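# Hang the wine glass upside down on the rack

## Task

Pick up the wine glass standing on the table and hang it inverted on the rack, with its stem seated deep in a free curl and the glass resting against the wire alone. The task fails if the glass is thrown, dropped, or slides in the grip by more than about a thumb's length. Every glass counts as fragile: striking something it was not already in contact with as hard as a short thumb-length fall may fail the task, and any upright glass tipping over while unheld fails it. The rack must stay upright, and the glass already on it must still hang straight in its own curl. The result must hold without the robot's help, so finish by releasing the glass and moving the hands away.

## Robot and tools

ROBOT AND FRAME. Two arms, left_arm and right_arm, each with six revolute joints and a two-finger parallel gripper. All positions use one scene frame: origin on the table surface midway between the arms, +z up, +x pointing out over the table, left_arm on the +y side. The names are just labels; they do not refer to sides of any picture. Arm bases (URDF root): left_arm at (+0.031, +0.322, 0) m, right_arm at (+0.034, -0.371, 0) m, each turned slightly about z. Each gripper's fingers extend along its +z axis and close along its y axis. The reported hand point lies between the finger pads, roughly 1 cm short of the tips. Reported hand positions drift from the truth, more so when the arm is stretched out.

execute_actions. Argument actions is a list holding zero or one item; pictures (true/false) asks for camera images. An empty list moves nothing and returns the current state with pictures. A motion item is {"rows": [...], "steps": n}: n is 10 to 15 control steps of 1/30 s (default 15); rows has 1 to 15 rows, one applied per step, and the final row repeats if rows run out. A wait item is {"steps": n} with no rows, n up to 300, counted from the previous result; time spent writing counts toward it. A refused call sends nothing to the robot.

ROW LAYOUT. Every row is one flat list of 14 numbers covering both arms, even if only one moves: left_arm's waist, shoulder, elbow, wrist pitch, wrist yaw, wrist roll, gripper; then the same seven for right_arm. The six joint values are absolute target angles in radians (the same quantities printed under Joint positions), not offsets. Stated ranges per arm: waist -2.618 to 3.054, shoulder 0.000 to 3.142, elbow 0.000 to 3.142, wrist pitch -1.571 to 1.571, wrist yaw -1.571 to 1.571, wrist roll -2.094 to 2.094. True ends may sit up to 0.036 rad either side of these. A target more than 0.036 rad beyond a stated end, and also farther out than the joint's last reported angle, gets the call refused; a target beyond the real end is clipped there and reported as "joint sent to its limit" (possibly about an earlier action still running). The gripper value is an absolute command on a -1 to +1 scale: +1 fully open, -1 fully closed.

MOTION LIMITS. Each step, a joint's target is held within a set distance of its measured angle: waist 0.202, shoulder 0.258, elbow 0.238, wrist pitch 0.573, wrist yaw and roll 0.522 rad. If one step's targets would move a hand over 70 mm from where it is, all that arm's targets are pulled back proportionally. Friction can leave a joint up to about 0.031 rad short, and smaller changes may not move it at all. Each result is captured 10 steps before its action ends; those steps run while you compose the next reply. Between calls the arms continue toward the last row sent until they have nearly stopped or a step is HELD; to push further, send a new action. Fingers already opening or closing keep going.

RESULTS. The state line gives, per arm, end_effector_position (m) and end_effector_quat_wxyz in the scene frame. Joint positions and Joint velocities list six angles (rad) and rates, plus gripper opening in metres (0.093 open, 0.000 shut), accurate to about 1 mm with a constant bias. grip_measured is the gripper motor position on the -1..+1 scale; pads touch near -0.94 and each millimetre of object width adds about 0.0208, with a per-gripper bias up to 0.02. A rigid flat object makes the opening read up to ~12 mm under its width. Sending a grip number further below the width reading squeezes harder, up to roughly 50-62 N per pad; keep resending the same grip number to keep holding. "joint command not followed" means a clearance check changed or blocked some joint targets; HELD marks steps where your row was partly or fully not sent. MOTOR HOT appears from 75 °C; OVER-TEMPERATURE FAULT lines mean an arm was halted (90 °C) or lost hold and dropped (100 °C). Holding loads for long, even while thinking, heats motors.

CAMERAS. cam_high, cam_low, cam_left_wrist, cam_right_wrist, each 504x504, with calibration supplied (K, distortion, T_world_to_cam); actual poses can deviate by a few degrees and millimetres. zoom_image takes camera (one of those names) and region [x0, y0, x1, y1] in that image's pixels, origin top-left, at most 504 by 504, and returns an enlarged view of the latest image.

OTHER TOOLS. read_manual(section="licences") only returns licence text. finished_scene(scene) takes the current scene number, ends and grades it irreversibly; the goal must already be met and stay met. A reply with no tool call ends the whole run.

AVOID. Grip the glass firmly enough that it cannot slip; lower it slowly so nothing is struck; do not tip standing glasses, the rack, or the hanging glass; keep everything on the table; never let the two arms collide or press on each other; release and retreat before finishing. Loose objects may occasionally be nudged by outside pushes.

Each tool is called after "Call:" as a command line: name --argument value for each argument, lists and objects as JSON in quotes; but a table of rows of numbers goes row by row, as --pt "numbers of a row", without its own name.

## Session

Call:
execute_actions --actions '[]'

Scene clock: 0.00 s of 4800.00 s.
left_arm: end_effector_position=(+0.4498, +0.4185, +0.1163) grip_measured=+0.988 end_effector_quat_wxyz=(-0.368, +0.715, -0.544, +0.241) | right_arm: end_effector_position=(+0.1171, -0.6729, +0.2247) grip_measured=+1.000 end_effector_quat_wxyz=(+0.542, +0.557, +0.534, +0.333)
Joint positions: left_arm=[ 0.063  1.546  0.846  0.033 -0.13  -1.602  0.093] | right_arm=[-1.755  1.632  1.204 -1.306 -1.376 -0.379  0.093]
Joint velocities: left_arm=[-0.002  0.012 -0.002 -0.037 -0.007  0.051 -0.001] | right_arm=[-0.017 -0.017  0.017  0.022 -0.081 -0.037  0.   ]
Motor temperatures (°C, as the motors report them): left_arm=[22 23 25 25 24 25] | right_arm=[22 22 22 24 23 23]
camera_calibration (this result's frames):
cam_left_wrist: T_world_to_cam=[[0.578715, 0.137272, 0.803894, -0.417115], [-0.0596769, -0.975961, 0.209614, 0.451415], [0.813344, -0.169281, -0.556611, -0.152946], [0, 0, 0, 1]] pos_world=[0.392727, 0.471931, 0.155562]
cam_right_wrist: T_world_to_cam=[[-0.225271, -0.179881, -0.957547, 0.120634], [-0.202431, 0.970003, -0.134597, 0.745635], [0.953035, 0.163516, -0.254927, 0.131767], [0, 0, 0, 1]] pos_world=[0.0525363, -0.723115, 0.249464]

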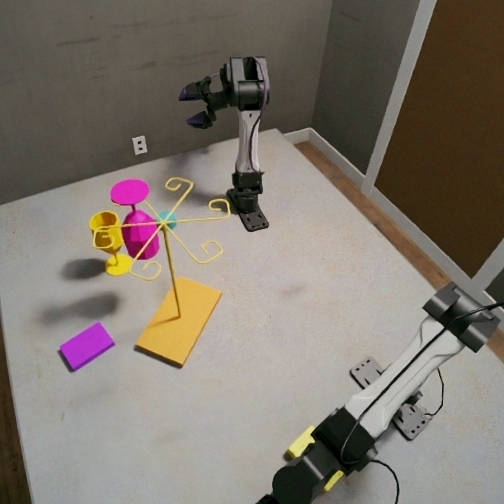

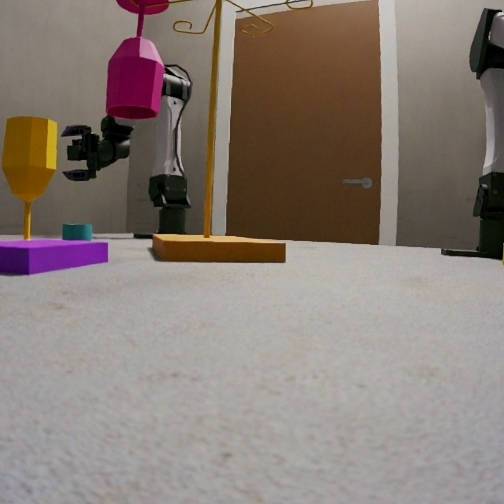

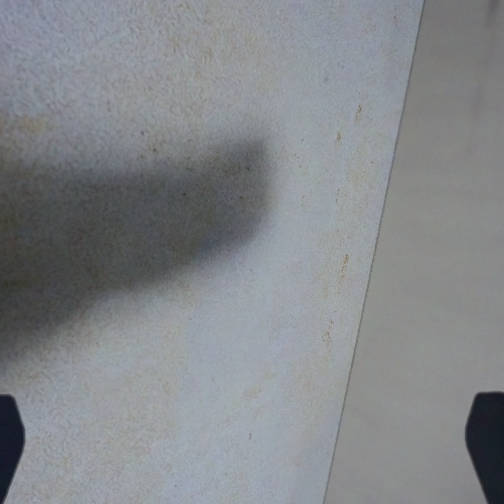

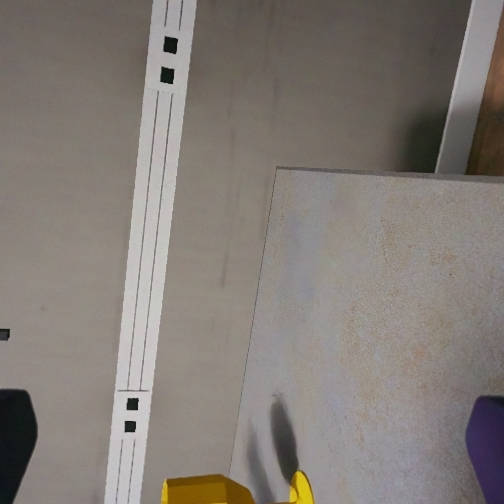

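Call:
execute_actions --actions '[{"rows":[[0.063,1.546,0.846,0.033,-0.13,-1.602,1,-1.0,2.069,1.22,-0.72,-1.57,1.57,1]]}]'

Call:
execute_actions --actions '[{"steps":30}]'

Call:
execute_actions --actions '[{"rows":[[0.063,1.546,0.846,0.033,-0.13,-1.602,1,-0.424,2.069,1.22,-0.72,-1.57,1.57,1]]}]'

Call:
execute_actions --actions '[{"steps":30}]' --pictures true

Call:
zoom_image --camera "cam_high" --region '[80, 150, 240, 290]'

Scene clock: 1.23 s of 4800.00 s.
left_arm: end_effector_position=(+0.4498, +0.4185, +0.1163) grip_measured=+0.988 end_effector_quat_wxyz=(-0.368, +0.715, -0.544, +0.241) | right_arm: end_effector_position=(+0.1727, -0.7052, +0.1811) grip_measured=+1.000 end_effector_quat_wxyz=(+0.491, +0.549, +0.493, +0.464)
Joint positions: left_arm=[ 0.063  1.546  0.846  0.033 -0.13  -1.602  0.093] | right_arm=[-1.556  1.858  1.223 -1.009 -1.482 -0.047  0.093]
Joint velocities: left_arm=[-0.012  0.012 -0.027 -0.081 -0.095 -0.007 -0.001] | right_arm=[ 1.346  1.77  -0.007  1.458 -0.447  1.927  0.   ]
Motor temperatures (°C, as the motors report them): left_arm=[22 23 25 26 24 25] | right_arm=[22 23 22 24 23 23]
Steps of this call (steps 1 to 32: nothing new was sent; steps 33 to 37: the first 5 steps of this action). Readings (joint positions):
33: left_arm=[0.063 1.546 0.846 0.033 -0.130 -1.602] | right_arm=[-1.737 1.649 1.205 -1.263 -1.397 -0.321]
34: left_arm=[0.063 1.546 0.846 0.033 -0.130 -1.602] | right_arm=[-1.699 1.687 1.214 -1.191 -1.425 -0.253]
36: left_arm=[0.063 1.546 0.846 0.033 -0.130 -1.602] | right_arm=[-1.604 1.796 1.223 -1.060 -1.467 -0.115]
37: the state above

Scene clock: 2.23 s of 4800.00 s.
left_arm: end_effector_position=(+0.4498, +0.4185, +0.1163) grip_measured=+0.988 end_effector_quat_wxyz=(-0.368, +0.715, -0.544, +0.241) | right_arm: end_effector_position=(+0.3440, -0.6091, +0.1194) grip_measured=+1.000 end_effector_quat_wxyz=(-0.168, +0.692, +0.161, +0.683)
Joint positions: left_arm=[ 0.063  1.546  0.846  0.033 -0.13  -1.602  0.093] | right_arm=[-0.998  2.089  1.223 -0.733 -1.56   1.555  0.093]
Joint velocities: left_arm=[-0.017  0.002 -0.017  0.066 -0.022  0.066 -0.   ] | right_arm=[-0.017  0.002 -0.017 -0.051  0.022  0.051  0.   ]
Motor temperatures (°C, as the motors report them): left_arm=[22 23 25 26 24 25] | right_arm=[22 23 22 24 23 23]
Kept back: nothing.
Steps of this call (steps 1 to 10: the last 10 steps of your previous action; steps 11 to 30: the robot went on to your last target). Readings (joint positions):
1: left_arm=[0.063 1.546 0.846 0.033 -0.130 -1.602] | right_arm=[-1.506 1.919 1.223 -0.963 -1.494 0.027]
2: left_arm=[0.063 1.546 0.846 0.033 -0.130 -1.602] | right_arm=[-1.452 1.975 1.223 -0.918 -1.504 0.112]
4: left_arm=[0.063 1.546 0.846 0.033 -0.130 -1.602] | right_arm=[-1.327 2.060 1.223 -0.844 -1.516 0.303]
8: left_arm=[0.063 1.546 0.846 0.033 -0.130 -1.602] | right_arm=[-1.050 2.091 1.223 -0.767 -1.536 0.701]
30: the state above

Scene clock: 2.40 s of 4800.00 s.
left_arm: end_effector_position=(+0.4498, +0.4185, +0.1163) grip_measured=+0.988 end_effector_quat_wxyz=(-0.368, +0.715, -0.544, +0.241) | right_arm: end_effector_position=(+0.3944, -0.5248, +0.1194) grip_measured=+1.000 end_effector_quat_wxyz=(-0.250, +0.665, +0.250, +0.658)
Joint positions: left_arm=[ 0.063  1.546  0.846  0.033 -0.13  -1.602  0.093] | right_arm=[-0.745  2.089  1.223 -0.72  -1.561  1.559  0.093]
Joint velocities: left_arm=[ 0.002 -0.007  0.002 -0.022  0.007  0.051  0.001] | right_arm=[ 1.985 -0.012 -0.012  0.066  0.022  0.066  0.   ]
Motor temperatures (°C, as the motors report them): left_arm=[22 23 25 26 24 25] | right_arm=[22 23 22 24 23 23]
Steps of this call (steps 1 to 5: the first 5 steps of this action). Readings (joint positions):
1: left_arm=[0.063 1.546 0.846 0.033 -0.130 -1.602] | right_arm=[-0.979 2.089 1.223 -0.731 -1.560 1.557]
2: left_arm=[0.063 1.546 0.846 0.033 -0.130 -1.602] | right_arm=[-0.939 2.089 1.223 -0.728 -1.560 1.557]
4: left_arm=[0.063 1.546 0.846 0.033 -0.130 -1.602] | right_arm=[-0.815 2.089 1.223 -0.722 -1.560 1.559]
5: the state above

Scene clock: 3.40 s of 4800.00 s.
left_arm: end_effector_position=(+0.4498, +0.4185, +0.1163) grip_measured=+0.988 end_effector_quat_wxyz=(-0.368, +0.715, -0.544, +0.241) | right_arm: end_effector_position=(+0.4250, -0.4024, +0.1198) grip_measured=+1.000 end_effector_quat_wxyz=(-0.353, +0.616, +0.353, +0.609)
Joint positions: left_arm=[ 0.063  1.546  0.846  0.033 -0.13  -1.602  0.093] | right_arm=[-0.422  2.089  1.223 -0.716 -1.563  1.563  0.093]
Joint velocities: left_arm=[ 0.002 -0.007 -0.012 -0.066 -0.051  0.007 -0.001] | right_arm=[ 0.012  0.002 -0.017  0.022  0.022 -0.022  0.   ]
Motor temperatures (°C, as the motors report them): left_arm=[22 23 26 26 24 25] | right_arm=[22 23 22 24 23 23]
Kept back: nothing.
Steps of this call (steps 1 to 10: the last 10 steps of your previous action; steps 11 to 30: the robot went on to your last target). Readings (joint positions):
1: left_arm=[0.063 1.546 0.846 0.033 -0.130 -1.602] | right_arm=[-0.673 2.089 1.223 -0.718 -1.561 1.560]
2: left_arm=[0.063 1.546 0.846 0.033 -0.130 -1.602] | right_arm=[-0.602 2.089 1.223 -0.717 -1.561 1.560]
4: left_arm=[0.063 1.546 0.846 0.033 -0.130 -1.602] | right_arm=[-0.469 2.089 1.223 -0.716 -1.561 1.561]
8: left_arm=[0.063 1.546 0.846 0.033 -0.130 -1.602] | right_arm=[-0.388 2.089 1.223 -0.716 -1.563 1.562]
30: the state above
All arms were judged still, so your last target was given up. Only a new action makes them travel on or press farther. Fingers that are still opening or closing keep moving.
camera_calibration (this result's frames):
cam_left_wrist: T_world_to_cam=[[0.578715, 0.137272, 0.803894, -0.417115], [-0.0596769, -0.975961, 0.209614, 0.451415], [0.813344, -0.169281, -0.556611, -0.152946], [0, 0, 0, 1]] pos_world=[0.392727, 0.471931, 0.155562]
cam_right_wrist: T_world_to_cam=[[-0.858431, 0.512642, -0.0171301, 0.573342], [-0.218439, -0.335157, 0.91649, -0.11284], [0.46409, 0.790486, 0.39969, 0.148982], [0, 0, 0, 1]] pos_world=[0.398385, -0.449506, 0.0536917]

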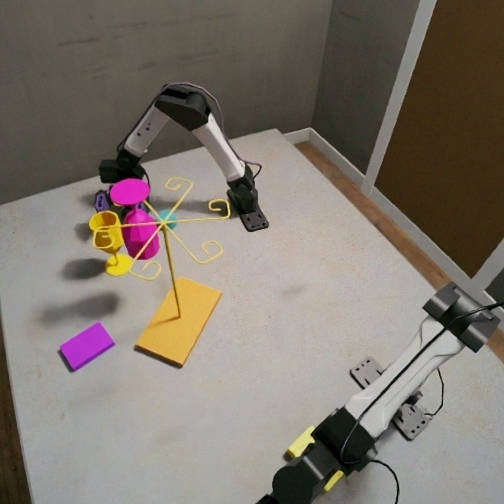

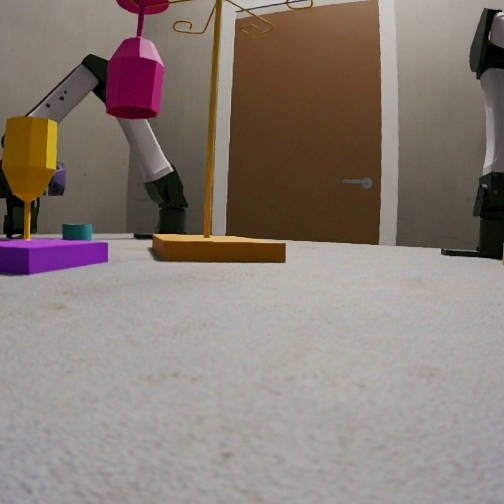

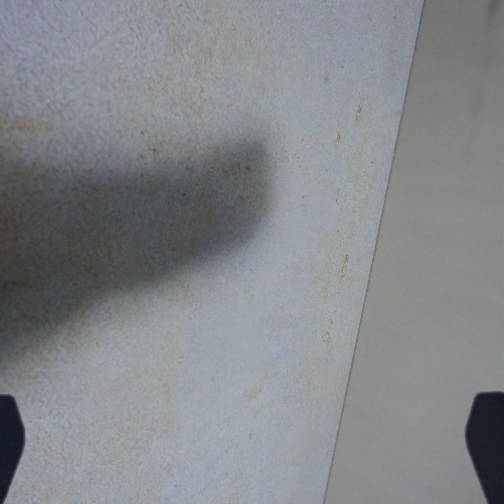

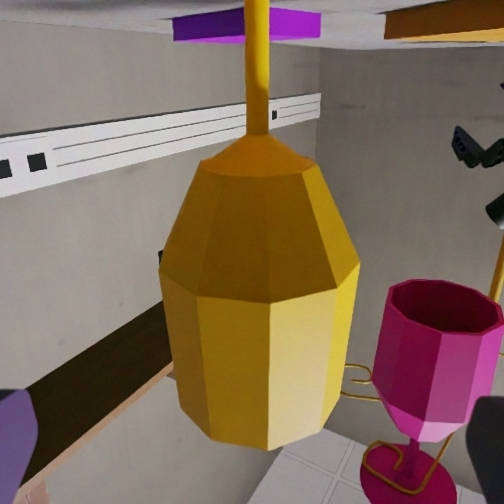

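Region (80, 150, 240, 290) of cam_high's 504x504 image, scaled by 3.150, with more detail than that image has; it fills the top 441 rows of this view, and the rest is white.

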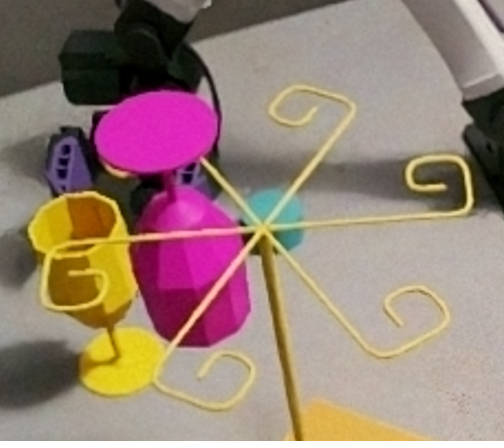

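Good estimate. Slightly higher grasp.

Call:
execute_actions --actions '[{"rows":[[0.063,1.546,0.846,0.033,-0.13,-1.602,1,-0.39,2.11,1.29,-0.76,-1.57,1.57,1],[0.063,1.546,0.846,0.033,-0.13,-1.602,1,-0.36,2.13,1.33,-0.78,-1.57,1.57,1],[0.063,1.546,0.846,0.033,-0.13,-1.602,1,-0.33,2.15,1.37,-0.8,-1.57,1.57,1],[0.063,1.546,0.846,0.033,-0.13,-1.602,1,-0.3,2.17,1.405,-0.815,-1.57,1.57,1],[0.063,1.546,0.846,0.033,-0.13,-1.602,1,-0.27,2.19,1.44,-0.83,-1.57,1.57,1],[0.063,1.546,0.846,0.033,-0.13,-1.602,1,-0.24,2.205,1.47,-0.845,-1.57,1.57,1],[0.063,1.546,0.846,0.033,-0.13,-1.602,1,-0.215,2.22,1.495,-0.855,-1.57,1.57,1],[0.063,1.546,0.846,0.033,-0.13,-1.602,1,-0.195,2.23,1.515,-0.865,-1.57,1.57,1],[0.063,1.546,0.846,0.033,-0.13,-1.602,1,-0.18,2.235,1.525,-0.87,-1.57,1.57,1]]}]'

Call:
execute_actions --actions '[{"steps":25}]' --pictures true

Scene clock: 4.27 s of 4800.00 s.
left_arm: end_effector_position=(+0.4498, +0.4185, +0.1163) grip_measured=+0.988 end_effector_quat_wxyz=(-0.368, +0.715, -0.544, +0.241) | right_arm: end_effector_position=(+0.4503, -0.3837, +0.1297) grip_measured=+1.000 end_effector_quat_wxyz=(-0.369, +0.597, +0.384, +0.600)
Joint positions: left_arm=[ 0.063  1.546  0.846  0.033 -0.13  -1.602  0.093] | right_arm=[-0.345  2.146  1.364 -0.774 -1.563  1.565  0.093]
Joint velocities: left_arm=[-0.002  0.012 -0.012 -0.051 -0.037 -0.022  0.   ] | right_arm=[ 0.842  0.491  1.106 -0.212 -0.037  0.022  0.   ]
Motor temperatures (°C, as the motors report them): left_arm=[22 23 26 26 24 25] | right_arm=[22 24 22 24 23 23]
Steps of this call (steps 1 to 21: nothing new was sent; steps 22 to 26: the first 5 steps of this action). Readings (joint positions):
22: left_arm=[0.063 1.546 0.846 0.033 -0.130 -1.602] | right_arm=[-0.419 2.091 1.231 -0.727 -1.562 1.564]
23: left_arm=[0.063 1.546 0.846 0.033 -0.130 -1.602] | right_arm=[-0.411 2.099 1.252 -0.741 -1.562 1.564]
25: left_arm=[0.063 1.546 0.846 0.033 -0.130 -1.602] | right_arm=[-0.373 2.129 1.324 -0.765 -1.563 1.564]
26: the state above

Scene clock: 5.10 s of 4800.00 s.
left_arm: end_effector_position=(+0.4498, +0.4185, +0.1163) grip_measured=+0.988 end_effector_quat_wxyz=(-0.368, +0.715, -0.544, +0.241) | right_arm: end_effector_position=(+0.4688, -0.3192, +0.1332) grip_measured=+1.000 end_effector_quat_wxyz=(-0.424, +0.565, +0.428, +0.563)
Joint positions: left_arm=[ 0.063  1.546  0.846  0.033 -0.13  -1.602  0.093] | right_arm=[-0.174  2.221  1.506 -0.859 -1.564  1.565  0.093]
Joint velocities: left_arm=[-0.002  0.037  0.002  0.022  0.022 -0.081 -0.001] | right_arm=[ 0.002  0.002  0.002 -0.037  0.007  0.007  0.   ]
Motor temperatures (°C, as the motors report them): left_arm=[22 23 26 27 24 25] | right_arm=[22 24 22 24 23 23]
Kept back: nothing.
Steps of this call (steps 1 to 10: the last 10 steps of your previous action; steps 11 to 25: the robot went on to your last target). Readings (joint positions):
1: left_arm=[0.063 1.546 0.846 0.033 -0.130 -1.602] | right_arm=[-0.313 2.163 1.402 -0.782 -1.564 1.565]
2: left_arm=[0.063 1.546 0.846 0.033 -0.130 -1.602] | right_arm=[-0.280 2.179 1.436 -0.790 -1.564 1.565]
4: left_arm=[0.063 1.546 0.846 0.033 -0.130 -1.602] | right_arm=[-0.218 2.204 1.486 -0.807 -1.564 1.565]
8: left_arm=[0.063 1.546 0.846 0.033 -0.130 -1.602] | right_arm=[-0.163 2.219 1.506 -0.834 -1.564 1.565]
25: the state above
camera_calibration (this result's frames):
cam_left_wrist: T_world_to_cam=[[0.578715, 0.137272, 0.803894, -0.417115], [-0.0596769, -0.975961, 0.209614, 0.451415], [0.813344, -0.169281, -0.556611, -0.152946], [0, 0, 0, 1]] pos_world=[0.392727, 0.471931, 0.155562]
cam_right_wrist: T_world_to_cam=[[-0.957723, 0.286658, -0.0243557, 0.543887], [-0.136424, -0.37799, 0.915703, -0.1397], [0.253287, 0.880313, 0.401117, 0.184917], [0, 0, 0, 1]] pos_world=[0.454998, -0.3715, 0.0669973]

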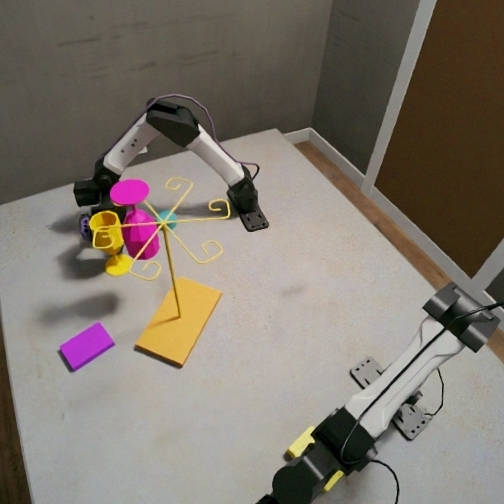

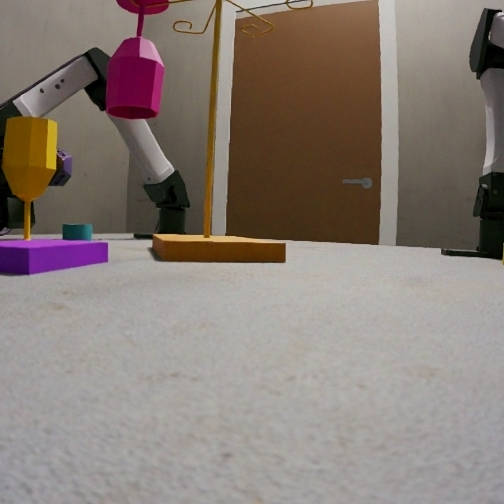

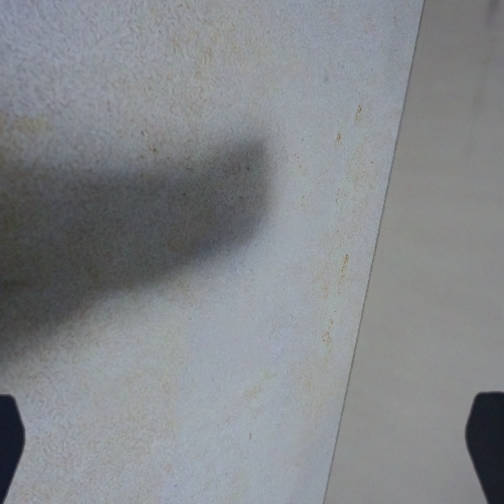

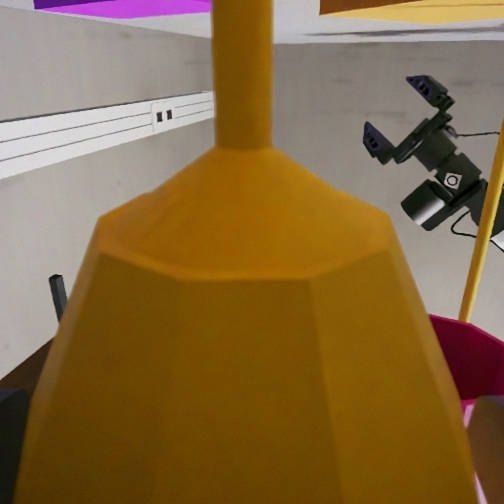

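Call:
execute_actions --actions '[{"rows":[[0.063,1.546,0.846,0.033,-0.13,-1.602,1,-0.18,2.235,1.525,-0.87,-1.57,1.57,0.15]]}]'

Call:
execute_actions --actions '[{"rows":[[0.063,1.546,0.846,0.033,-0.13,-1.602,1,-0.18,2.15,1.525,-0.94,-1.57,1.57,0.15],[0.063,1.546,0.846,0.033,-0.13,-1.602,1,-0.18,2.15,1.525,-0.94,-1.57,1.57,0.15],[0.063,1.546,0.846,0.033,-0.13,-1.602,1,-0.18,2.15,1.525,-0.94,-1.57,1.57,0.15],[0.063,1.546,0.846,0.033,-0.13,-1.602,1,-0.6,1.9,1.4,-1.05,-1.57,1.57,0.15]]}]'

Call:
execute_actions --actions '[{"steps":25}]'

Call:
execute_actions --actions '[{"rows":[[0.063,1.546,0.846,0.033,-0.13,-1.602,1,-0.6,1.6,1.1,0.5,-1.57,0,0.15]]}]'

Call:
execute_actions --actions '[{"steps":20}]'

Call:
execute_actions --actions '[{"rows":[[0.063,1.546,0.846,0.033,-0.13,-1.602,1,-0.6,0.3,0.3,0.03,0,0,0.15]]}]'

Call:
execute_actions --actions '[{"steps":50}]'

Call:
execute_actions --actions '[{"rows":[[0.063,1.546,0.846,0.033,-0.13,-1.602,1,0.92,0.3,0.3,0.03,0,0,0.15]]}]'

Call:
execute_actions --actions '[{"steps":40}]'

Call:
execute_actions --actions '[{"rows":[[0.063,1.546,0.846,0.033,-0.13,-1.602,1,0.92,0.4,0.32,0.11,0,0,0.15],[0.063,1.546,0.846,0.033,-0.13,-1.602,1,0.92,0.5,0.34,0.2,0,0,0.15],[0.063,1.546,0.846,0.033,-0.13,-1.602,1,0.92,0.64,0.365,0.31,0,0,0.15]]}]'

Call:
execute_actions --actions '[{"steps":30}]' --pictures true

Scene clock: 6.63 s of 4800.00 s.
left_arm: end_effector_position=(+0.4498, +0.4185, +0.1163) grip_measured=+0.988 end_effector_quat_wxyz=(-0.368, +0.715, -0.544, +0.241) | right_arm: end_effector_position=(+0.4687, -0.3192, +0.1332) grip_measured=+0.537 end_effector_quat_wxyz=(-0.424, +0.566, +0.428, +0.563)
Joint positions: left_arm=[ 0.063  1.546  0.846  0.033 -0.13  -1.602  0.093] | right_arm=[-0.174  2.221  1.506 -0.86  -1.565  1.565  0.071]
Joint velocities: left_arm=[-0.012 -0.012  0.007 -0.007 -0.095 -0.007 -0.001] | right_arm=[-0.007 -0.002 -0.012  0.066 -0.007  0.007  0.001]
Motor temperatures (°C, as the motors report them): left_arm=[22 24 26 27 24 25] | right_arm=[22 24 22 24 23 23]
Steps of this call (steps 1 to 15: the robot went on to your last target; steps 16 to 41: nothing new was sent; steps 42 to 46: the first 5 steps of this action). Readings (joint positions):
42: left_arm=[0.063 1.546 0.846 0.033 -0.130 -1.602] | right_arm=[-0.174 2.221 1.506 -0.859 -1.564 1.565]
43: left_arm=[0.063 1.546 0.846 0.033 -0.130 -1.602] | right_arm=[-0.174 2.221 1.506 -0.860 -1.565 1.565]
45: left_arm=[0.063 1.546 0.846 0.033 -0.130 -1.602] | right_arm=[-0.174 2.221 1.506 -0.860 -1.565 1.565]
46: the state above

Scene clock: 7.13 s of 4800.00 s.
left_arm: end_effector_position=(+0.4498, +0.4185, +0.1163) grip_measured=+0.988 end_effector_quat_wxyz=(-0.368, +0.715, -0.544, +0.241) | right_arm: end_effector_position=(+0.4566, -0.3301, +0.1555) grip_measured=+0.537 end_effector_quat_wxyz=(-0.415, +0.578, +0.418, +0.565)
Joint positions: left_arm=[ 0.063  1.546  0.846  0.033 -0.13  -1.602  0.093] | right_arm=[-0.209  2.134  1.467 -0.917 -1.554  1.565  0.071]
Joint velocities: left_arm=[-0.027 -0.017  0.002  0.007 -0.007  0.007  0.   ] | right_arm=[-0.877 -1.248 -0.725 -0.593  0.081  0.007  0.   ]
Motor temperatures (°C, as the motors report them): left_arm=[22 24 26 27 24 25] | right_arm=[22 24 22 24 24 23]
Steps of this call (steps 1 to 10: the last 10 steps of your previous action; steps 11 to 15: the first 5 steps of this action). Readings (joint positions):
11: left_arm=[0.063 1.546 0.846 0.033 -0.130 -1.602] | right_arm=[-0.174 2.217 1.506 -0.868 -1.562 1.565]
12: left_arm=[0.063 1.546 0.846 0.033 -0.130 -1.602] | right_arm=[-0.174 2.210 1.506 -0.883 -1.560 1.565]
14: left_arm=[0.063 1.546 0.846 0.033 -0.130 -1.602] | right_arm=[-0.186 2.173 1.493 -0.899 -1.558 1.565]
15: the state above

Scene clock: 7.97 s of 4800.00 s.
left_arm: end_effector_position=(+0.4498, +0.4185, +0.1163) grip_measured=+0.988 end_effector_quat_wxyz=(-0.368, +0.715, -0.544, +0.241) | right_arm: end_effector_position=(+0.4124, -0.4717, +0.2255) grip_measured=+0.537 end_effector_quat_wxyz=(-0.279, +0.638, +0.314, +0.646)
Joint positions: left_arm=[ 0.063  1.546  0.846  0.033 -0.13  -1.602  0.093] | right_arm=[-0.602  1.901  1.413 -1.039 -1.56   1.565  0.071]
Joint velocities: left_arm=[ 0.027 -0.027 -0.002  0.037  0.037 -0.095  0.001] | right_arm=[ 0.002 -0.017 -0.012  0.022  0.022  0.007  0.   ]
Motor temperatures (°C, as the motors report them): left_arm=[22 24 26 27 24 25] | right_arm=[22 24 22 24 24 23]
Kept back: nothing.
Steps of this call (steps 1 to 10: the last 10 steps of your previous action; steps 11 to 25: the robot went on to your last target). Readings (joint positions):
1: left_arm=[0.063 1.546 0.846 0.033 -0.130 -1.602] | right_arm=[-0.245 2.090 1.447 -0.937 -1.553 1.565]
2: left_arm=[0.063 1.546 0.846 0.033 -0.130 -1.602] | right_arm=[-0.291 2.046 1.435 -0.954 -1.553 1.565]
4: left_arm=[0.063 1.546 0.846 0.033 -0.130 -1.602] | right_arm=[-0.402 1.970 1.428 -0.979 -1.554 1.565]
8: left_arm=[0.063 1.546 0.846 0.033 -0.130 -1.602] | right_arm=[-0.618 1.902 1.428 -1.001 -1.560 1.565]
25: the state above

Scene clock: 8.13 s of 4800.00 s.
left_arm: end_effector_position=(+0.4498, +0.4185, +0.1163) grip_measured=+0.988 end_effector_quat_wxyz=(-0.368, +0.715, -0.544, +0.241) | right_arm: end_effector_position=(+0.3849, -0.4478, +0.2404) grip_measured=+0.537 end_effector_quat_wxyz=(+0.052, +0.426, +0.572, +0.700)
Joint positions: left_arm=[ 0.063  1.546  0.846  0.033 -0.13  -1.602  0.093] | right_arm=[-0.601  1.634  1.114 -0.532 -1.553  1.085  0.071]
Joint velocities: left_arm=[-0.002 -0.007  0.007  0.037  0.007 -0.022  0.   ] | right_arm=[-0.007 -0.755 -0.32   2.835 -0.007 -2.777  0.001]
Motor temperatures (°C, as the motors report them): left_arm=[22 24 26 27 24 25] | right_arm=[22 25 22 24 24 23]
Steps of this call (steps 1 to 5: the first 5 steps of this action). Readings (joint positions):
1: left_arm=[0.063 1.546 0.846 0.033 -0.130 -1.602] | right_arm=[-0.602 1.864 1.356 -0.935 -1.562 1.483]
2: left_arm=[0.063 1.546 0.846 0.033 -0.130 -1.602] | right_arm=[-0.602 1.796 1.263 -0.816 -1.554 1.382]
4: left_arm=[0.063 1.546 0.846 0.033 -0.130 -1.602] | right_arm=[-0.601 1.669 1.135 -0.628 -1.551 1.184]
5: the state above

Scene clock: 8.80 s of 4800.00 s.
left_arm: end_effector_position=(+0.4498, +0.4185, +0.1163) grip_measured=+0.988 end_effector_quat_wxyz=(-0.368, +0.715, -0.544, +0.241) | right_arm: end_effector_position=(+0.4095, -0.4687, +0.3104) grip_measured=+0.538 end_effector_quat_wxyz=(+0.634, -0.274, +0.652, +0.312)
Joint positions: left_arm=[ 0.063  1.546  0.846  0.033 -0.13  -1.602  0.093] | right_arm=[-0.601  1.608  1.11   0.467 -1.56   0.027  0.071]
Joint velocities: left_arm=[-0.002 -0.002 -0.017  0.007  0.037  0.007 -0.001] | right_arm=[ 0.012 -0.007 -0.022  0.066  0.007 -0.154 -0.   ]
Motor temperatures (°C, as the motors report them): left_arm=[22 24 26 27 24 25] | right_arm=[22 25 22 24 24 23]
Kept back: nothing.
Steps of this call (steps 1 to 10: the last 10 steps of your previous action; steps 11 to 20: the robot went on to your last target). Readings (joint positions):
1: left_arm=[0.063 1.546 0.846 0.033 -0.130 -1.602] | right_arm=[-0.601 1.616 1.110 -0.428 -1.554 0.986]
2: left_arm=[0.063 1.546 0.846 0.033 -0.130 -1.602] | right_arm=[-0.601 1.610 1.110 -0.317 -1.554 0.886]
4: left_arm=[0.063 1.546 0.846 0.033 -0.130 -1.602] | right_arm=[-0.601 1.608 1.110 -0.098 -1.555 0.686]
8: left_arm=[0.063 1.546 0.846 0.033 -0.130 -1.602] | right_arm=[-0.601 1.608 1.110 0.250 -1.556 0.313]
20: the state above

Scene clock: 8.97 s of 4800.00 s.
left_arm: end_effector_position=(+0.4498, +0.4185, +0.1163) grip_measured=+0.988 end_effector_quat_wxyz=(-0.368, +0.715, -0.544, +0.241) | right_arm: end_effector_position=(+0.3740, -0.4671, +0.2523) grip_measured=+0.538 end_effector_quat_wxyz=(+0.619, -0.035, +0.756, +0.209)
Joint positions: left_arm=[ 0.063  1.546  0.846  0.033 -0.13  -1.602  0.093] | right_arm=[-0.601  1.211  0.724  0.186 -1.056  0.015  0.071]
Joint velocities: left_arm=[-0.007 -0.017 -0.002  0.066 -0.007 -0.037 -0.001] | right_arm=[ 0.022 -2.718 -2.396 -1.062  2.777 -0.037  0.001]
Motor temperatures (°C, as the motors report them): left_arm=[22 24 26 27 24 25] | right_arm=[22 25 22 24 24 23]
Steps of this call (steps 1 to 5: the first 5 steps of this action). Readings (joint positions):
1: left_arm=[0.063 1.546 0.846 0.033 -0.130 -1.602] | right_arm=[-0.601 1.567 1.070 0.412 -1.469 0.021]
2: left_arm=[0.063 1.546 0.846 0.033 -0.130 -1.602] | right_arm=[-0.602 1.488 0.986 0.335 -1.356 0.020]
4: left_arm=[0.063 1.546 0.846 0.033 -0.130 -1.602] | right_arm=[-0.601 1.306 0.809 0.223 -1.155 0.016]
5: the state above

Scene clock: 10.63 s of 4800.00 s.
left_arm: end_effector_position=(+0.4498, +0.4185, +0.1163) grip_measured=+0.988 end_effector_quat_wxyz=(-0.368, +0.715, -0.544, +0.241) | right_arm: end_effector_position=(+0.2300, -0.5350, +0.2547) grip_measured=+0.538 end_effector_quat_wxyz=(+0.671, +0.241, +0.659, -0.241)
Joint positions: left_arm=[ 0.063  1.546  0.846  0.033 -0.13  -1.602  0.093] | right_arm=[-0.601  0.304  0.298  0.022 -0.009  0.007  0.071]
Joint velocities: left_arm=[ 0.002  0.007  0.007 -0.007 -0.022 -0.051 -0.001] | right_arm=[ 0.007  0.002 -0.017 -0.037 -0.037 -0.066 -0.   ]
Motor temperatures (°C, as the motors report them): left_arm=[22 24 26 27 24 25] | right_arm=[22 25 23 24 24 23]
Kept back: nothing.
Steps of this call (steps 1 to 10: the last 10 steps of your previous action; steps 11 to 45: the robot went on to your last target; steps 46 to 50: nothing new was sent). Readings (joint positions):
1: left_arm=[0.063 1.546 0.846 0.033 -0.130 -1.602] | right_arm=[-0.601 1.117 0.641 0.157 -0.962 0.014]
2: left_arm=[0.063 1.546 0.846 0.033 -0.130 -1.602] | right_arm=[-0.601 1.025 0.560 0.135 -0.869 0.012]
4: left_arm=[0.063 1.546 0.846 0.033 -0.130 -1.602] | right_arm=[-0.601 0.842 0.409 0.095 -0.683 0.011]
8: left_arm=[0.063 1.546 0.846 0.033 -0.130 -1.602] | right_arm=[-0.601 0.484 0.281 -0.010 -0.308 0.009]
50: the state above
All arms were judged still, so your last target was given up. Only a new action makes them travel on or press farther. Fingers that are still opening or closing keep moving.

Scene clock: 10.80 s of 4800.00 s.
left_arm: end_effector_position=(+0.4498, +0.4185, +0.1163) grip_measured=+0.988 end_effector_quat_wxyz=(-0.368, +0.715, -0.544, +0.241) | right_arm: end_effector_position=(+0.2727, -0.4628, +0.2544) grip_measured=+0.538 end_effector_quat_wxyz=(+0.700, +0.132, +0.689, -0.129)
Joint positions: left_arm=[ 0.063  1.546  0.846  0.033 -0.13  -1.602  0.093] | right_arm=[-0.26   0.304  0.298  0.021  0.008  0.006  0.071]
Joint velocities: left_arm=[-0.017 -0.007  0.022 -0.037 -0.022  0.007 -0.   ] | right_arm=[ 2.19  -0.007 -0.007  0.022 -0.081 -0.022  0.001]
Motor temperatures (°C, as the motors report them): left_arm=[22 24 27 27 24 25] | right_arm=[22 25 23 24 24 23]
Steps of this call (steps 1 to 5: the first 5 steps of this action). Readings (joint positions):
1: left_arm=[0.063 1.546 0.846 0.033 -0.130 -1.602] | right_arm=[-0.564 0.304 0.298 0.022 0.011 0.007]
2: left_arm=[0.063 1.546 0.846 0.033 -0.130 -1.602] | right_arm=[-0.491 0.304 0.298 0.022 0.014 0.007]
4: left_arm=[0.063 1.546 0.846 0.033 -0.130 -1.602] | right_arm=[-0.337 0.304 0.298 0.021 0.010 0.007]
5: the state above

Scene clock: 12.13 s of 4800.00 s.
left_arm: end_effector_position=(+0.4498, +0.4185, +0.1163) grip_measured=+0.988 end_effector_quat_wxyz=(-0.368, +0.715, -0.544, +0.241) | right_arm: end_effector_position=(+0.2093, -0.1841, +0.2542) grip_measured=+0.539 end_effector_quat_wxyz=(+0.652, -0.278, +0.645, +0.285)
Joint positions: left_arm=[ 0.063  1.546  0.846  0.033 -0.13  -1.602  0.093] | right_arm=[ 0.914  0.304  0.298  0.02  -0.009  0.004  0.071]
Joint velocities: left_arm=[-0.002  0.012  0.002  0.051 -0.051  0.037  0.001] | right_arm=[-0.002 -0.012  0.002 -0.022 -0.022  0.022 -0.   ]
Motor temperatures (°C, as the motors report them): left_arm=[22 24 27 28 24 25] | right_arm=[22 24 23 25 23 23]
Kept back: nothing.
Steps of this call (steps 1 to 10: the last 10 steps of your previous action; steps 11 to 40: the robot went on to your last target). Readings (joint positions):
1: left_arm=[0.063 1.546 0.846 0.033 -0.130 -1.602] | right_arm=[-0.183 0.304 0.298 0.021 0.007 0.006]
2: left_arm=[0.063 1.546 0.846 0.033 -0.130 -1.602] | right_arm=[-0.107 0.304 0.298 0.020 0.006 0.006]
4: left_arm=[0.063 1.546 0.846 0.033 -0.130 -1.602] | right_arm=[0.047 0.304 0.298 0.020 0.004 0.006]
8: left_arm=[0.063 1.546 0.846 0.033 -0.130 -1.602] | right_arm=[0.354 0.304 0.298 0.020 0.003 0.005]
40: the state above

Scene clock: 12.30 s of 4800.00 s.
left_arm: end_effector_position=(+0.4498, +0.4185, +0.1163) grip_measured=+0.988 end_effector_quat_wxyz=(-0.368, +0.715, -0.544, +0.241) | right_arm: end_effector_position=(+0.2349, -0.1572, +0.2453) grip_measured=+0.539 end_effector_quat_wxyz=(+0.629, -0.288, +0.668, +0.275)
Joint positions: left_arm=[ 0.063  1.546  0.846  0.033 -0.13  -1.602  0.093] | right_arm=[ 0.914  0.577  0.344  0.175 -0.009  0.004  0.071]
Joint velocities: left_arm=[ 0.007 -0.002  0.017  0.037 -0.066 -0.022  0.   ] | right_arm=[-0.002  1.497  0.168  0.799  0.022 -0.051  0.001]
Motor temperatures (°C, as the motors report them): left_arm=[22 24 27 28 24 25] | right_arm=[22 24 23 25 23 23]
Steps of this call (steps 1 to 5: the first 5 steps of this action). Readings (joint positions):
1: left_arm=[0.063 1.546 0.846 0.033 -0.130 -1.602] | right_arm=[0.914 0.316 0.298 0.030 -0.009 0.004]
2: left_arm=[0.063 1.546 0.846 0.033 -0.130 -1.602] | right_arm=[0.914 0.358 0.303 0.059 -0.009 0.004]
4: left_arm=[0.063 1.546 0.846 0.033 -0.130 -1.602] | right_arm=[0.914 0.513 0.333 0.144 -0.009 0.004]
5: the state above

Scene clock: 13.30 s of 4800.00 s.
left_arm: end_effector_position=(+0.4498, +0.4185, +0.1163) grip_measured=+0.988 end_effector_quat_wxyz=(-0.368, +0.715, -0.544, +0.241) | right_arm: end_effector_position=(+0.2411, -0.1508, +0.2451) grip_measured=+0.539 end_effector_quat_wxyz=(+0.631, -0.287, +0.666, +0.276)
Joint positions: left_arm=[ 0.063  1.546  0.846  0.033 -0.13  -1.602  0.093] | right_arm=[ 0.914  0.638  0.346  0.24  -0.009  0.004  0.071]
Joint velocities: left_arm=[ 0.002  0.002 -0.012 -0.007 -0.051  0.022 -0.   ] | right_arm=[ 0.007  0.002  0.002 -0.022 -0.066  0.066 -0.001]
Motor temperatures (°C, as the motors report them): left_arm=[22 25 27 28 24 25] | right_arm=[22 24 23 26 23 23]
Kept back: nothing.
Steps of this call (steps 1 to 10: the last 10 steps of your previous action; steps 11 to 30: the robot went on to your last target). Readings (joint positions):
1: left_arm=[0.063 1.546 0.846 0.033 -0.130 -1.602] | right_arm=[0.914 0.614 0.346 0.195 -0.009 0.004]
2: left_arm=[0.063 1.546 0.846 0.033 -0.130 -1.602] | right_arm=[0.914 0.631 0.346 0.203 -0.009 0.004]
4: left_arm=[0.063 1.546 0.846 0.033 -0.130 -1.602] | right_arm=[0.914 0.638 0.346 0.219 -0.009 0.004]
8: left_arm=[0.063 1.546 0.846 0.033 -0.130 -1.602] | right_arm=[0.914 0.638 0.346 0.240 -0.009 0.004]
30: the state above
All arms were judged still, so your last target was given up. Only a new action makes them travel on or press farther. Fingers that are still opening or closing keep moving.
camera_calibration (this result's frames):
cam_left_wrist: T_world_to_cam=[[0.578715, 0.137272, 0.803894, -0.417115], [-0.0596769, -0.975961, 0.209614, 0.451415], [0.813344, -0.169281, -0.556611, -0.152946], [0, 0, 0, 1]] pos_world=[0.392727, 0.471931, 0.155562]
cam_right_wrist: T_world_to_cam=[[0.740231, -0.672174, 0.0154726, -0.283451], [-0.294728, -0.345081, -0.891097, 0.276358], [0.604312, 0.655058, -0.453549, 0.140306], [0, 0, 0, 1]] pos_world=[0.206482, -0.187071, 0.314283]

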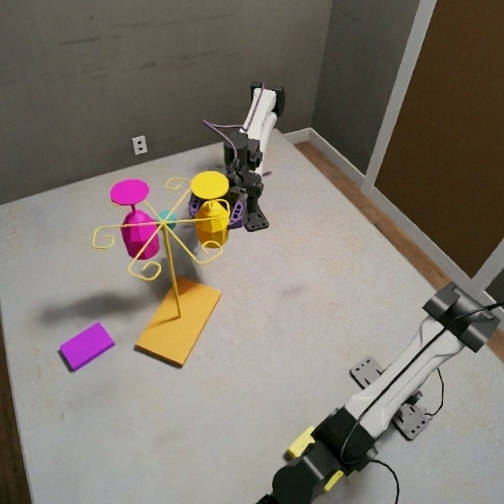

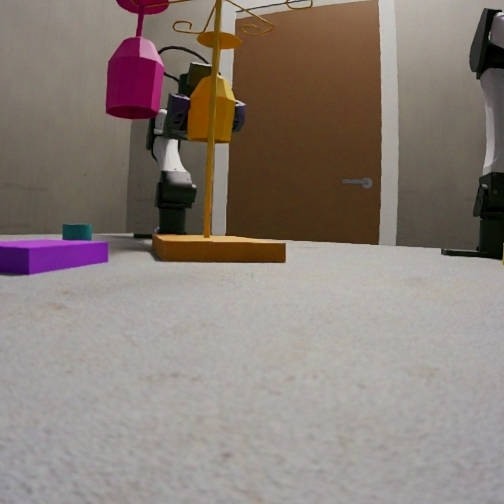

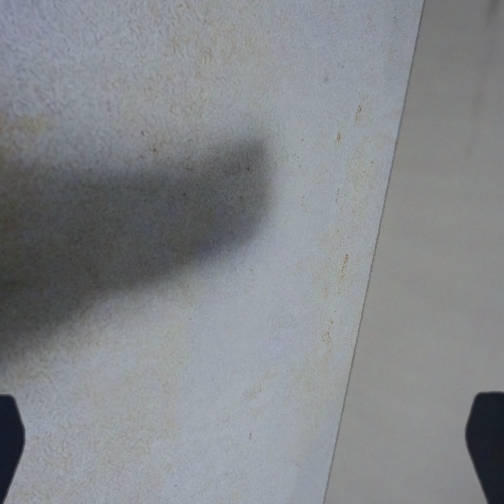

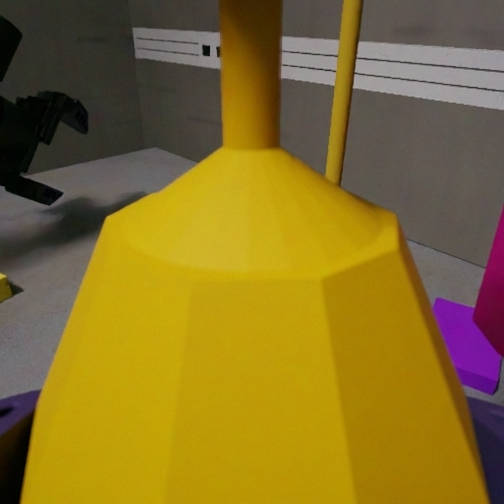

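Call:
execute_actions --actions '[{"rows":[[0.063,1.546,0.846,0.033,-0.13,-1.602,1,0.92,0.55,0.33,0.17,0,0,0.15],[0.063,1.546,0.846,0.033,-0.13,-1.602,1,0.92,0.45,0.31,0.1,0,0,0.15],[0.063,1.546,0.846,0.033,-0.13,-1.602,1,0.92,0.3,0.3,-0.02,0,0,0.15]]}]'

Call:
execute_actions --actions '[{"rows":[[0.063,1.546,0.846,0.033,-0.13,-1.602,1,0.92,0.36,0.4,0.03,0,0,0.15]]}]'

Call:
execute_actions --actions '[{"rows":[[0.063,1.546,0.846,0.033,-0.13,-1.602,1,0.92,0.4,0.4,0.07,0,0,0.15],[0.063,1.546,0.846,0.033,-0.13,-1.602,1,0.92,0.44,0.405,0.11,0,0,0.15],[0.063,1.546,0.846,0.033,-0.13,-1.602,1,0.92,0.48,0.41,0.15,0,0,0.15],[0.063,1.546,0.846,0.033,-0.13,-1.602,1,0.92,0.52,0.42,0.18,0,0,0.15],[0.063,1.546,0.846,0.033,-0.13,-1.602,1,0.92,0.56,0.425,0.21,0,0,0.15],[0.063,1.546,0.846,0.033,-0.13,-1.602,1,0.92,0.6,0.43,0.24,0,0,0.15],[0.063,1.546,0.846,0.033,-0.13,-1.602,1,0.92,0.64,0.44,0.27,0,0,0.15],[0.063,1.546,0.846,0.033,-0.13,-1.602,1,0.92,0.68,0.45,0.29,0,0,0.15],[0.063,1.546,0.846,0.033,-0.13,-1.602,1,0.92,0.72,0.46,0.31,0,0,0.15]]}]'

Call:
execute_actions --actions '[{"steps":30}]' --pictures true

Scene clock: 14.07 s of 4800.00 s.
left_arm: end_effector_position=(+0.4498, +0.4185, +0.1163) grip_measured=+0.988 end_effector_quat_wxyz=(-0.368, +0.715, -0.544, +0.241) | right_arm: end_effector_position=(+0.2154, -0.1777, +0.2573) grip_measured=+0.539 end_effector_quat_wxyz=(+0.653, -0.278, +0.645, +0.285)
Joint positions: left_arm=[ 0.063  1.546  0.846  0.033 -0.13  -1.602  0.093] | right_arm=[ 0.914  0.372  0.309  0.077 -0.009  0.004  0.071]
Joint velocities: left_arm=[-0.002 -0.012  0.007  0.007  0.051 -0.007  0.   ] | right_arm=[-0.002 -1.604 -0.032 -0.74  -0.022  0.066 -0.   ]
Motor temperatures (°C, as the motors report them): left_arm=[22 25 27 28 24 25] | right_arm=[22 24 23 26 23 23]
Steps of this call (steps 1 to 18: nothing new was sent; steps 19 to 23: the first 5 steps of this action). Readings (joint positions):
19: left_arm=[0.063 1.546 0.846 0.033 -0.130 -1.602] | right_arm=[0.914 0.627 0.345 0.226 -0.009 0.004]
20: left_arm=[0.063 1.546 0.846 0.033 -0.130 -1.602] | right_arm=[0.914 0.591 0.339 0.197 -0.009 0.004]
22: left_arm=[0.063 1.546 0.846 0.033 -0.130 -1.602] | right_arm=[0.914 0.438 0.314 0.106 -0.009 0.004]
23: the state above

Scene clock: 14.57 s of 4800.00 s.
left_arm: end_effector_position=(+0.4498, +0.4185, +0.1163) grip_measured=+0.988 end_effector_quat_wxyz=(-0.368, +0.715, -0.544, +0.241) | right_arm: end_effector_position=(+0.2102, -0.1833, +0.2748) grip_measured=+0.539 end_effector_quat_wxyz=(+0.655, -0.277, +0.642, +0.286)
Joint positions: left_arm=[ 0.063  1.546  0.846  0.033 -0.13  -1.602  0.093] | right_arm=[ 0.914  0.344  0.373 -0.008 -0.009  0.004  0.071]
Joint velocities: left_arm=[ 0.002 -0.007  0.012 -0.081 -0.066  0.037 -0.   ] | right_arm=[-0.007 -0.007  0.212  0.198 -0.095 -0.037 -0.001]
Motor temperatures (°C, as the motors report them): left_arm=[22 25 27 28 24 25] | right_arm=[22 24 23 26 23 23]
Steps of this call (steps 1 to 10: the last 10 steps of your previous action; steps 11 to 15: the first 5 steps of this action). Readings (joint positions):
11: left_arm=[0.063 1.546 0.846 0.033 -0.130 -1.602] | right_arm=[0.914 0.312 0.318 -0.021 -0.009 0.004]
12: left_arm=[0.063 1.546 0.846 0.033 -0.130 -1.602] | right_arm=[0.914 0.327 0.335 -0.023 -0.009 0.004]
14: left_arm=[0.063 1.546 0.846 0.033 -0.130 -1.602] | right_arm=[0.914 0.344 0.364 -0.014 -0.009 0.004]
15: the state above

Scene clock: 15.07 s of 4800.00 s.
left_arm: end_effector_position=(+0.4498, +0.4185, +0.1163) grip_measured=+0.988 end_effector_quat_wxyz=(-0.368, +0.715, -0.544, +0.241) | right_arm: end_effector_position=(+0.2238, -0.1690, +0.2766) grip_measured=+0.539 end_effector_quat_wxyz=(+0.651, -0.279, +0.646, +0.284)
Joint positions: left_arm=[ 0.063  1.546  0.846  0.033 -0.13  -1.602  0.093] | right_arm=[ 0.914  0.475  0.394  0.091 -0.009  0.004  0.071]
Joint velocities: left_arm=[ 0.012  0.022 -0.022  0.037 -0.007  0.051 -0.   ] | right_arm=[-0.002  1.209  0.154  0.637  0.037 -0.037 -0.001]
Motor temperatures (°C, as the motors report them): left_arm=[22 25 27 28 24 25] | right_arm=[22 24 24 26 23 23]
Steps of this call (steps 1 to 10: the last 10 steps of your previous action; steps 11 to 15: the first 5 steps of this action). Readings (joint positions):
11: left_arm=[0.063 1.546 0.846 0.033 -0.130 -1.602] | right_arm=[0.914 0.350 0.382 0.012 -0.009 0.004]
12: left_arm=[0.063 1.546 0.846 0.033 -0.130 -1.602] | right_arm=[0.914 0.368 0.382 0.028 -0.009 0.004]
14: left_arm=[0.063 1.546 0.846 0.033 -0.130 -1.602] | right_arm=[0.914 0.434 0.389 0.069 -0.009 0.004]
15: the state above

Scene clock: 16.07 s of 4800.00 s.
left_arm: end_effector_position=(+0.4498, +0.4185, +0.1163) grip_measured=+0.988 end_effector_quat_wxyz=(-0.368, +0.715, -0.544, +0.241) | right_arm: end_effector_position=(+0.2499, -0.1415, +0.2750) grip_measured=+0.539 end_effector_quat_wxyz=(+0.647, -0.281, +0.650, +0.283)
Joint positions: left_arm=[ 0.063  1.546  0.846  0.033 -0.13  -1.602  0.093] | right_arm=[ 0.914  0.712  0.431  0.278 -0.009  0.004  0.071]
Joint velocities: left_arm=[-0.012  0.007 -0.007 -0.037  0.007  0.022 -0.001] | right_arm=[ 0.017  0.002 -0.012  0.007 -0.037  0.037  0.   ]
Motor temperatures (°C, as the motors report them): left_arm=[22 25 27 28 24 25] | right_arm=[22 24 24 27 23 23]
Kept back: nothing.
Steps of this call (steps 1 to 10: the last 10 steps of your previous action; steps 11 to 30: the robot went on to your last target). Readings (joint positions):
1: left_arm=[0.063 1.546 0.846 0.033 -0.130 -1.602] | right_arm=[0.914 0.518 0.399 0.114 -0.009 0.004]
2: left_arm=[0.063 1.546 0.846 0.033 -0.130 -1.602] | right_arm=[0.914 0.560 0.405 0.138 -0.009 0.004]
4: left_arm=[0.063 1.546 0.846 0.033 -0.130 -1.602] | right_arm=[0.914 0.643 0.420 0.183 -0.009 0.004]
8: left_arm=[0.063 1.546 0.846 0.033 -0.130 -1.602] | right_arm=[0.914 0.712 0.431 0.231 -0.009 0.004]
30: the state above
All arms were judged still, so your last target was given up. Only a new action makes them travel on or press farther. Fingers that are still opening or closing keep moving.
camera_calibration (this result's frames):
cam_left_wrist: T_world_to_cam=[[0.578715, 0.137272, 0.803894, -0.417115], [-0.0596769, -0.975961, 0.209614, 0.451415], [0.813344, -0.169281, -0.556611, -0.152946], [0, 0, 0, 1]] pos_world=[0.392727, 0.471931, 0.155562]
cam_right_wrist: T_world_to_cam=[[0.739692, -0.672741, 0.0165799, -0.284459], [-0.264382, -0.313173, -0.912154, 0.311544], [0.618836, 0.670329, -0.409513, 0.128916], [0, 0, 0, 1]] pos_world=[0.213001, -0.180216, 0.341685]

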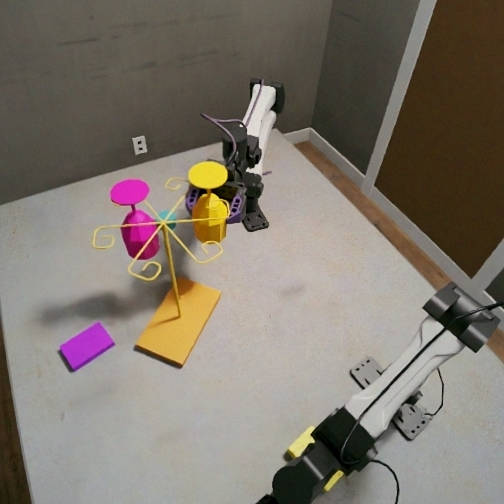

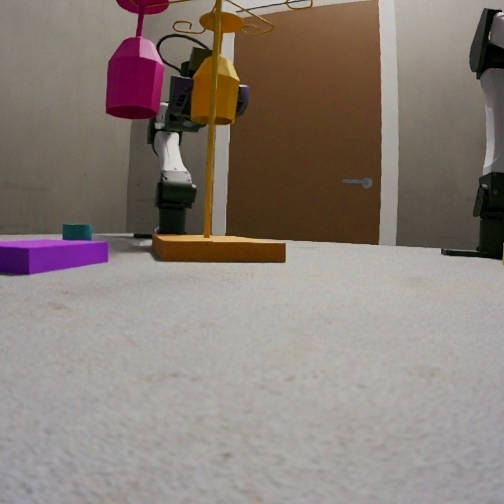

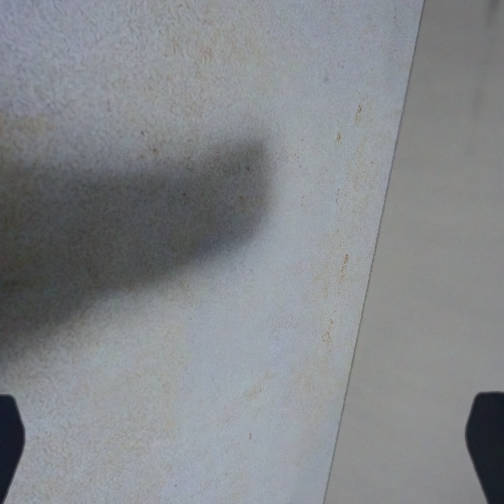

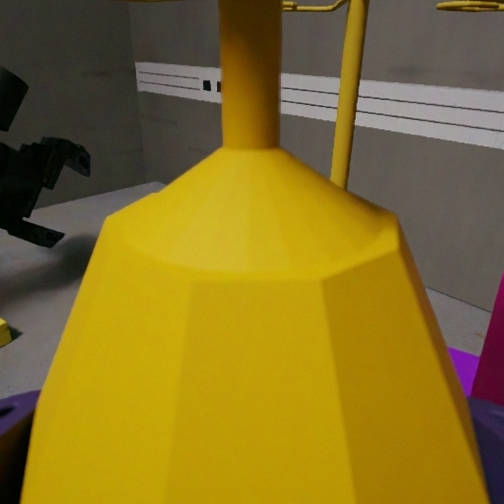

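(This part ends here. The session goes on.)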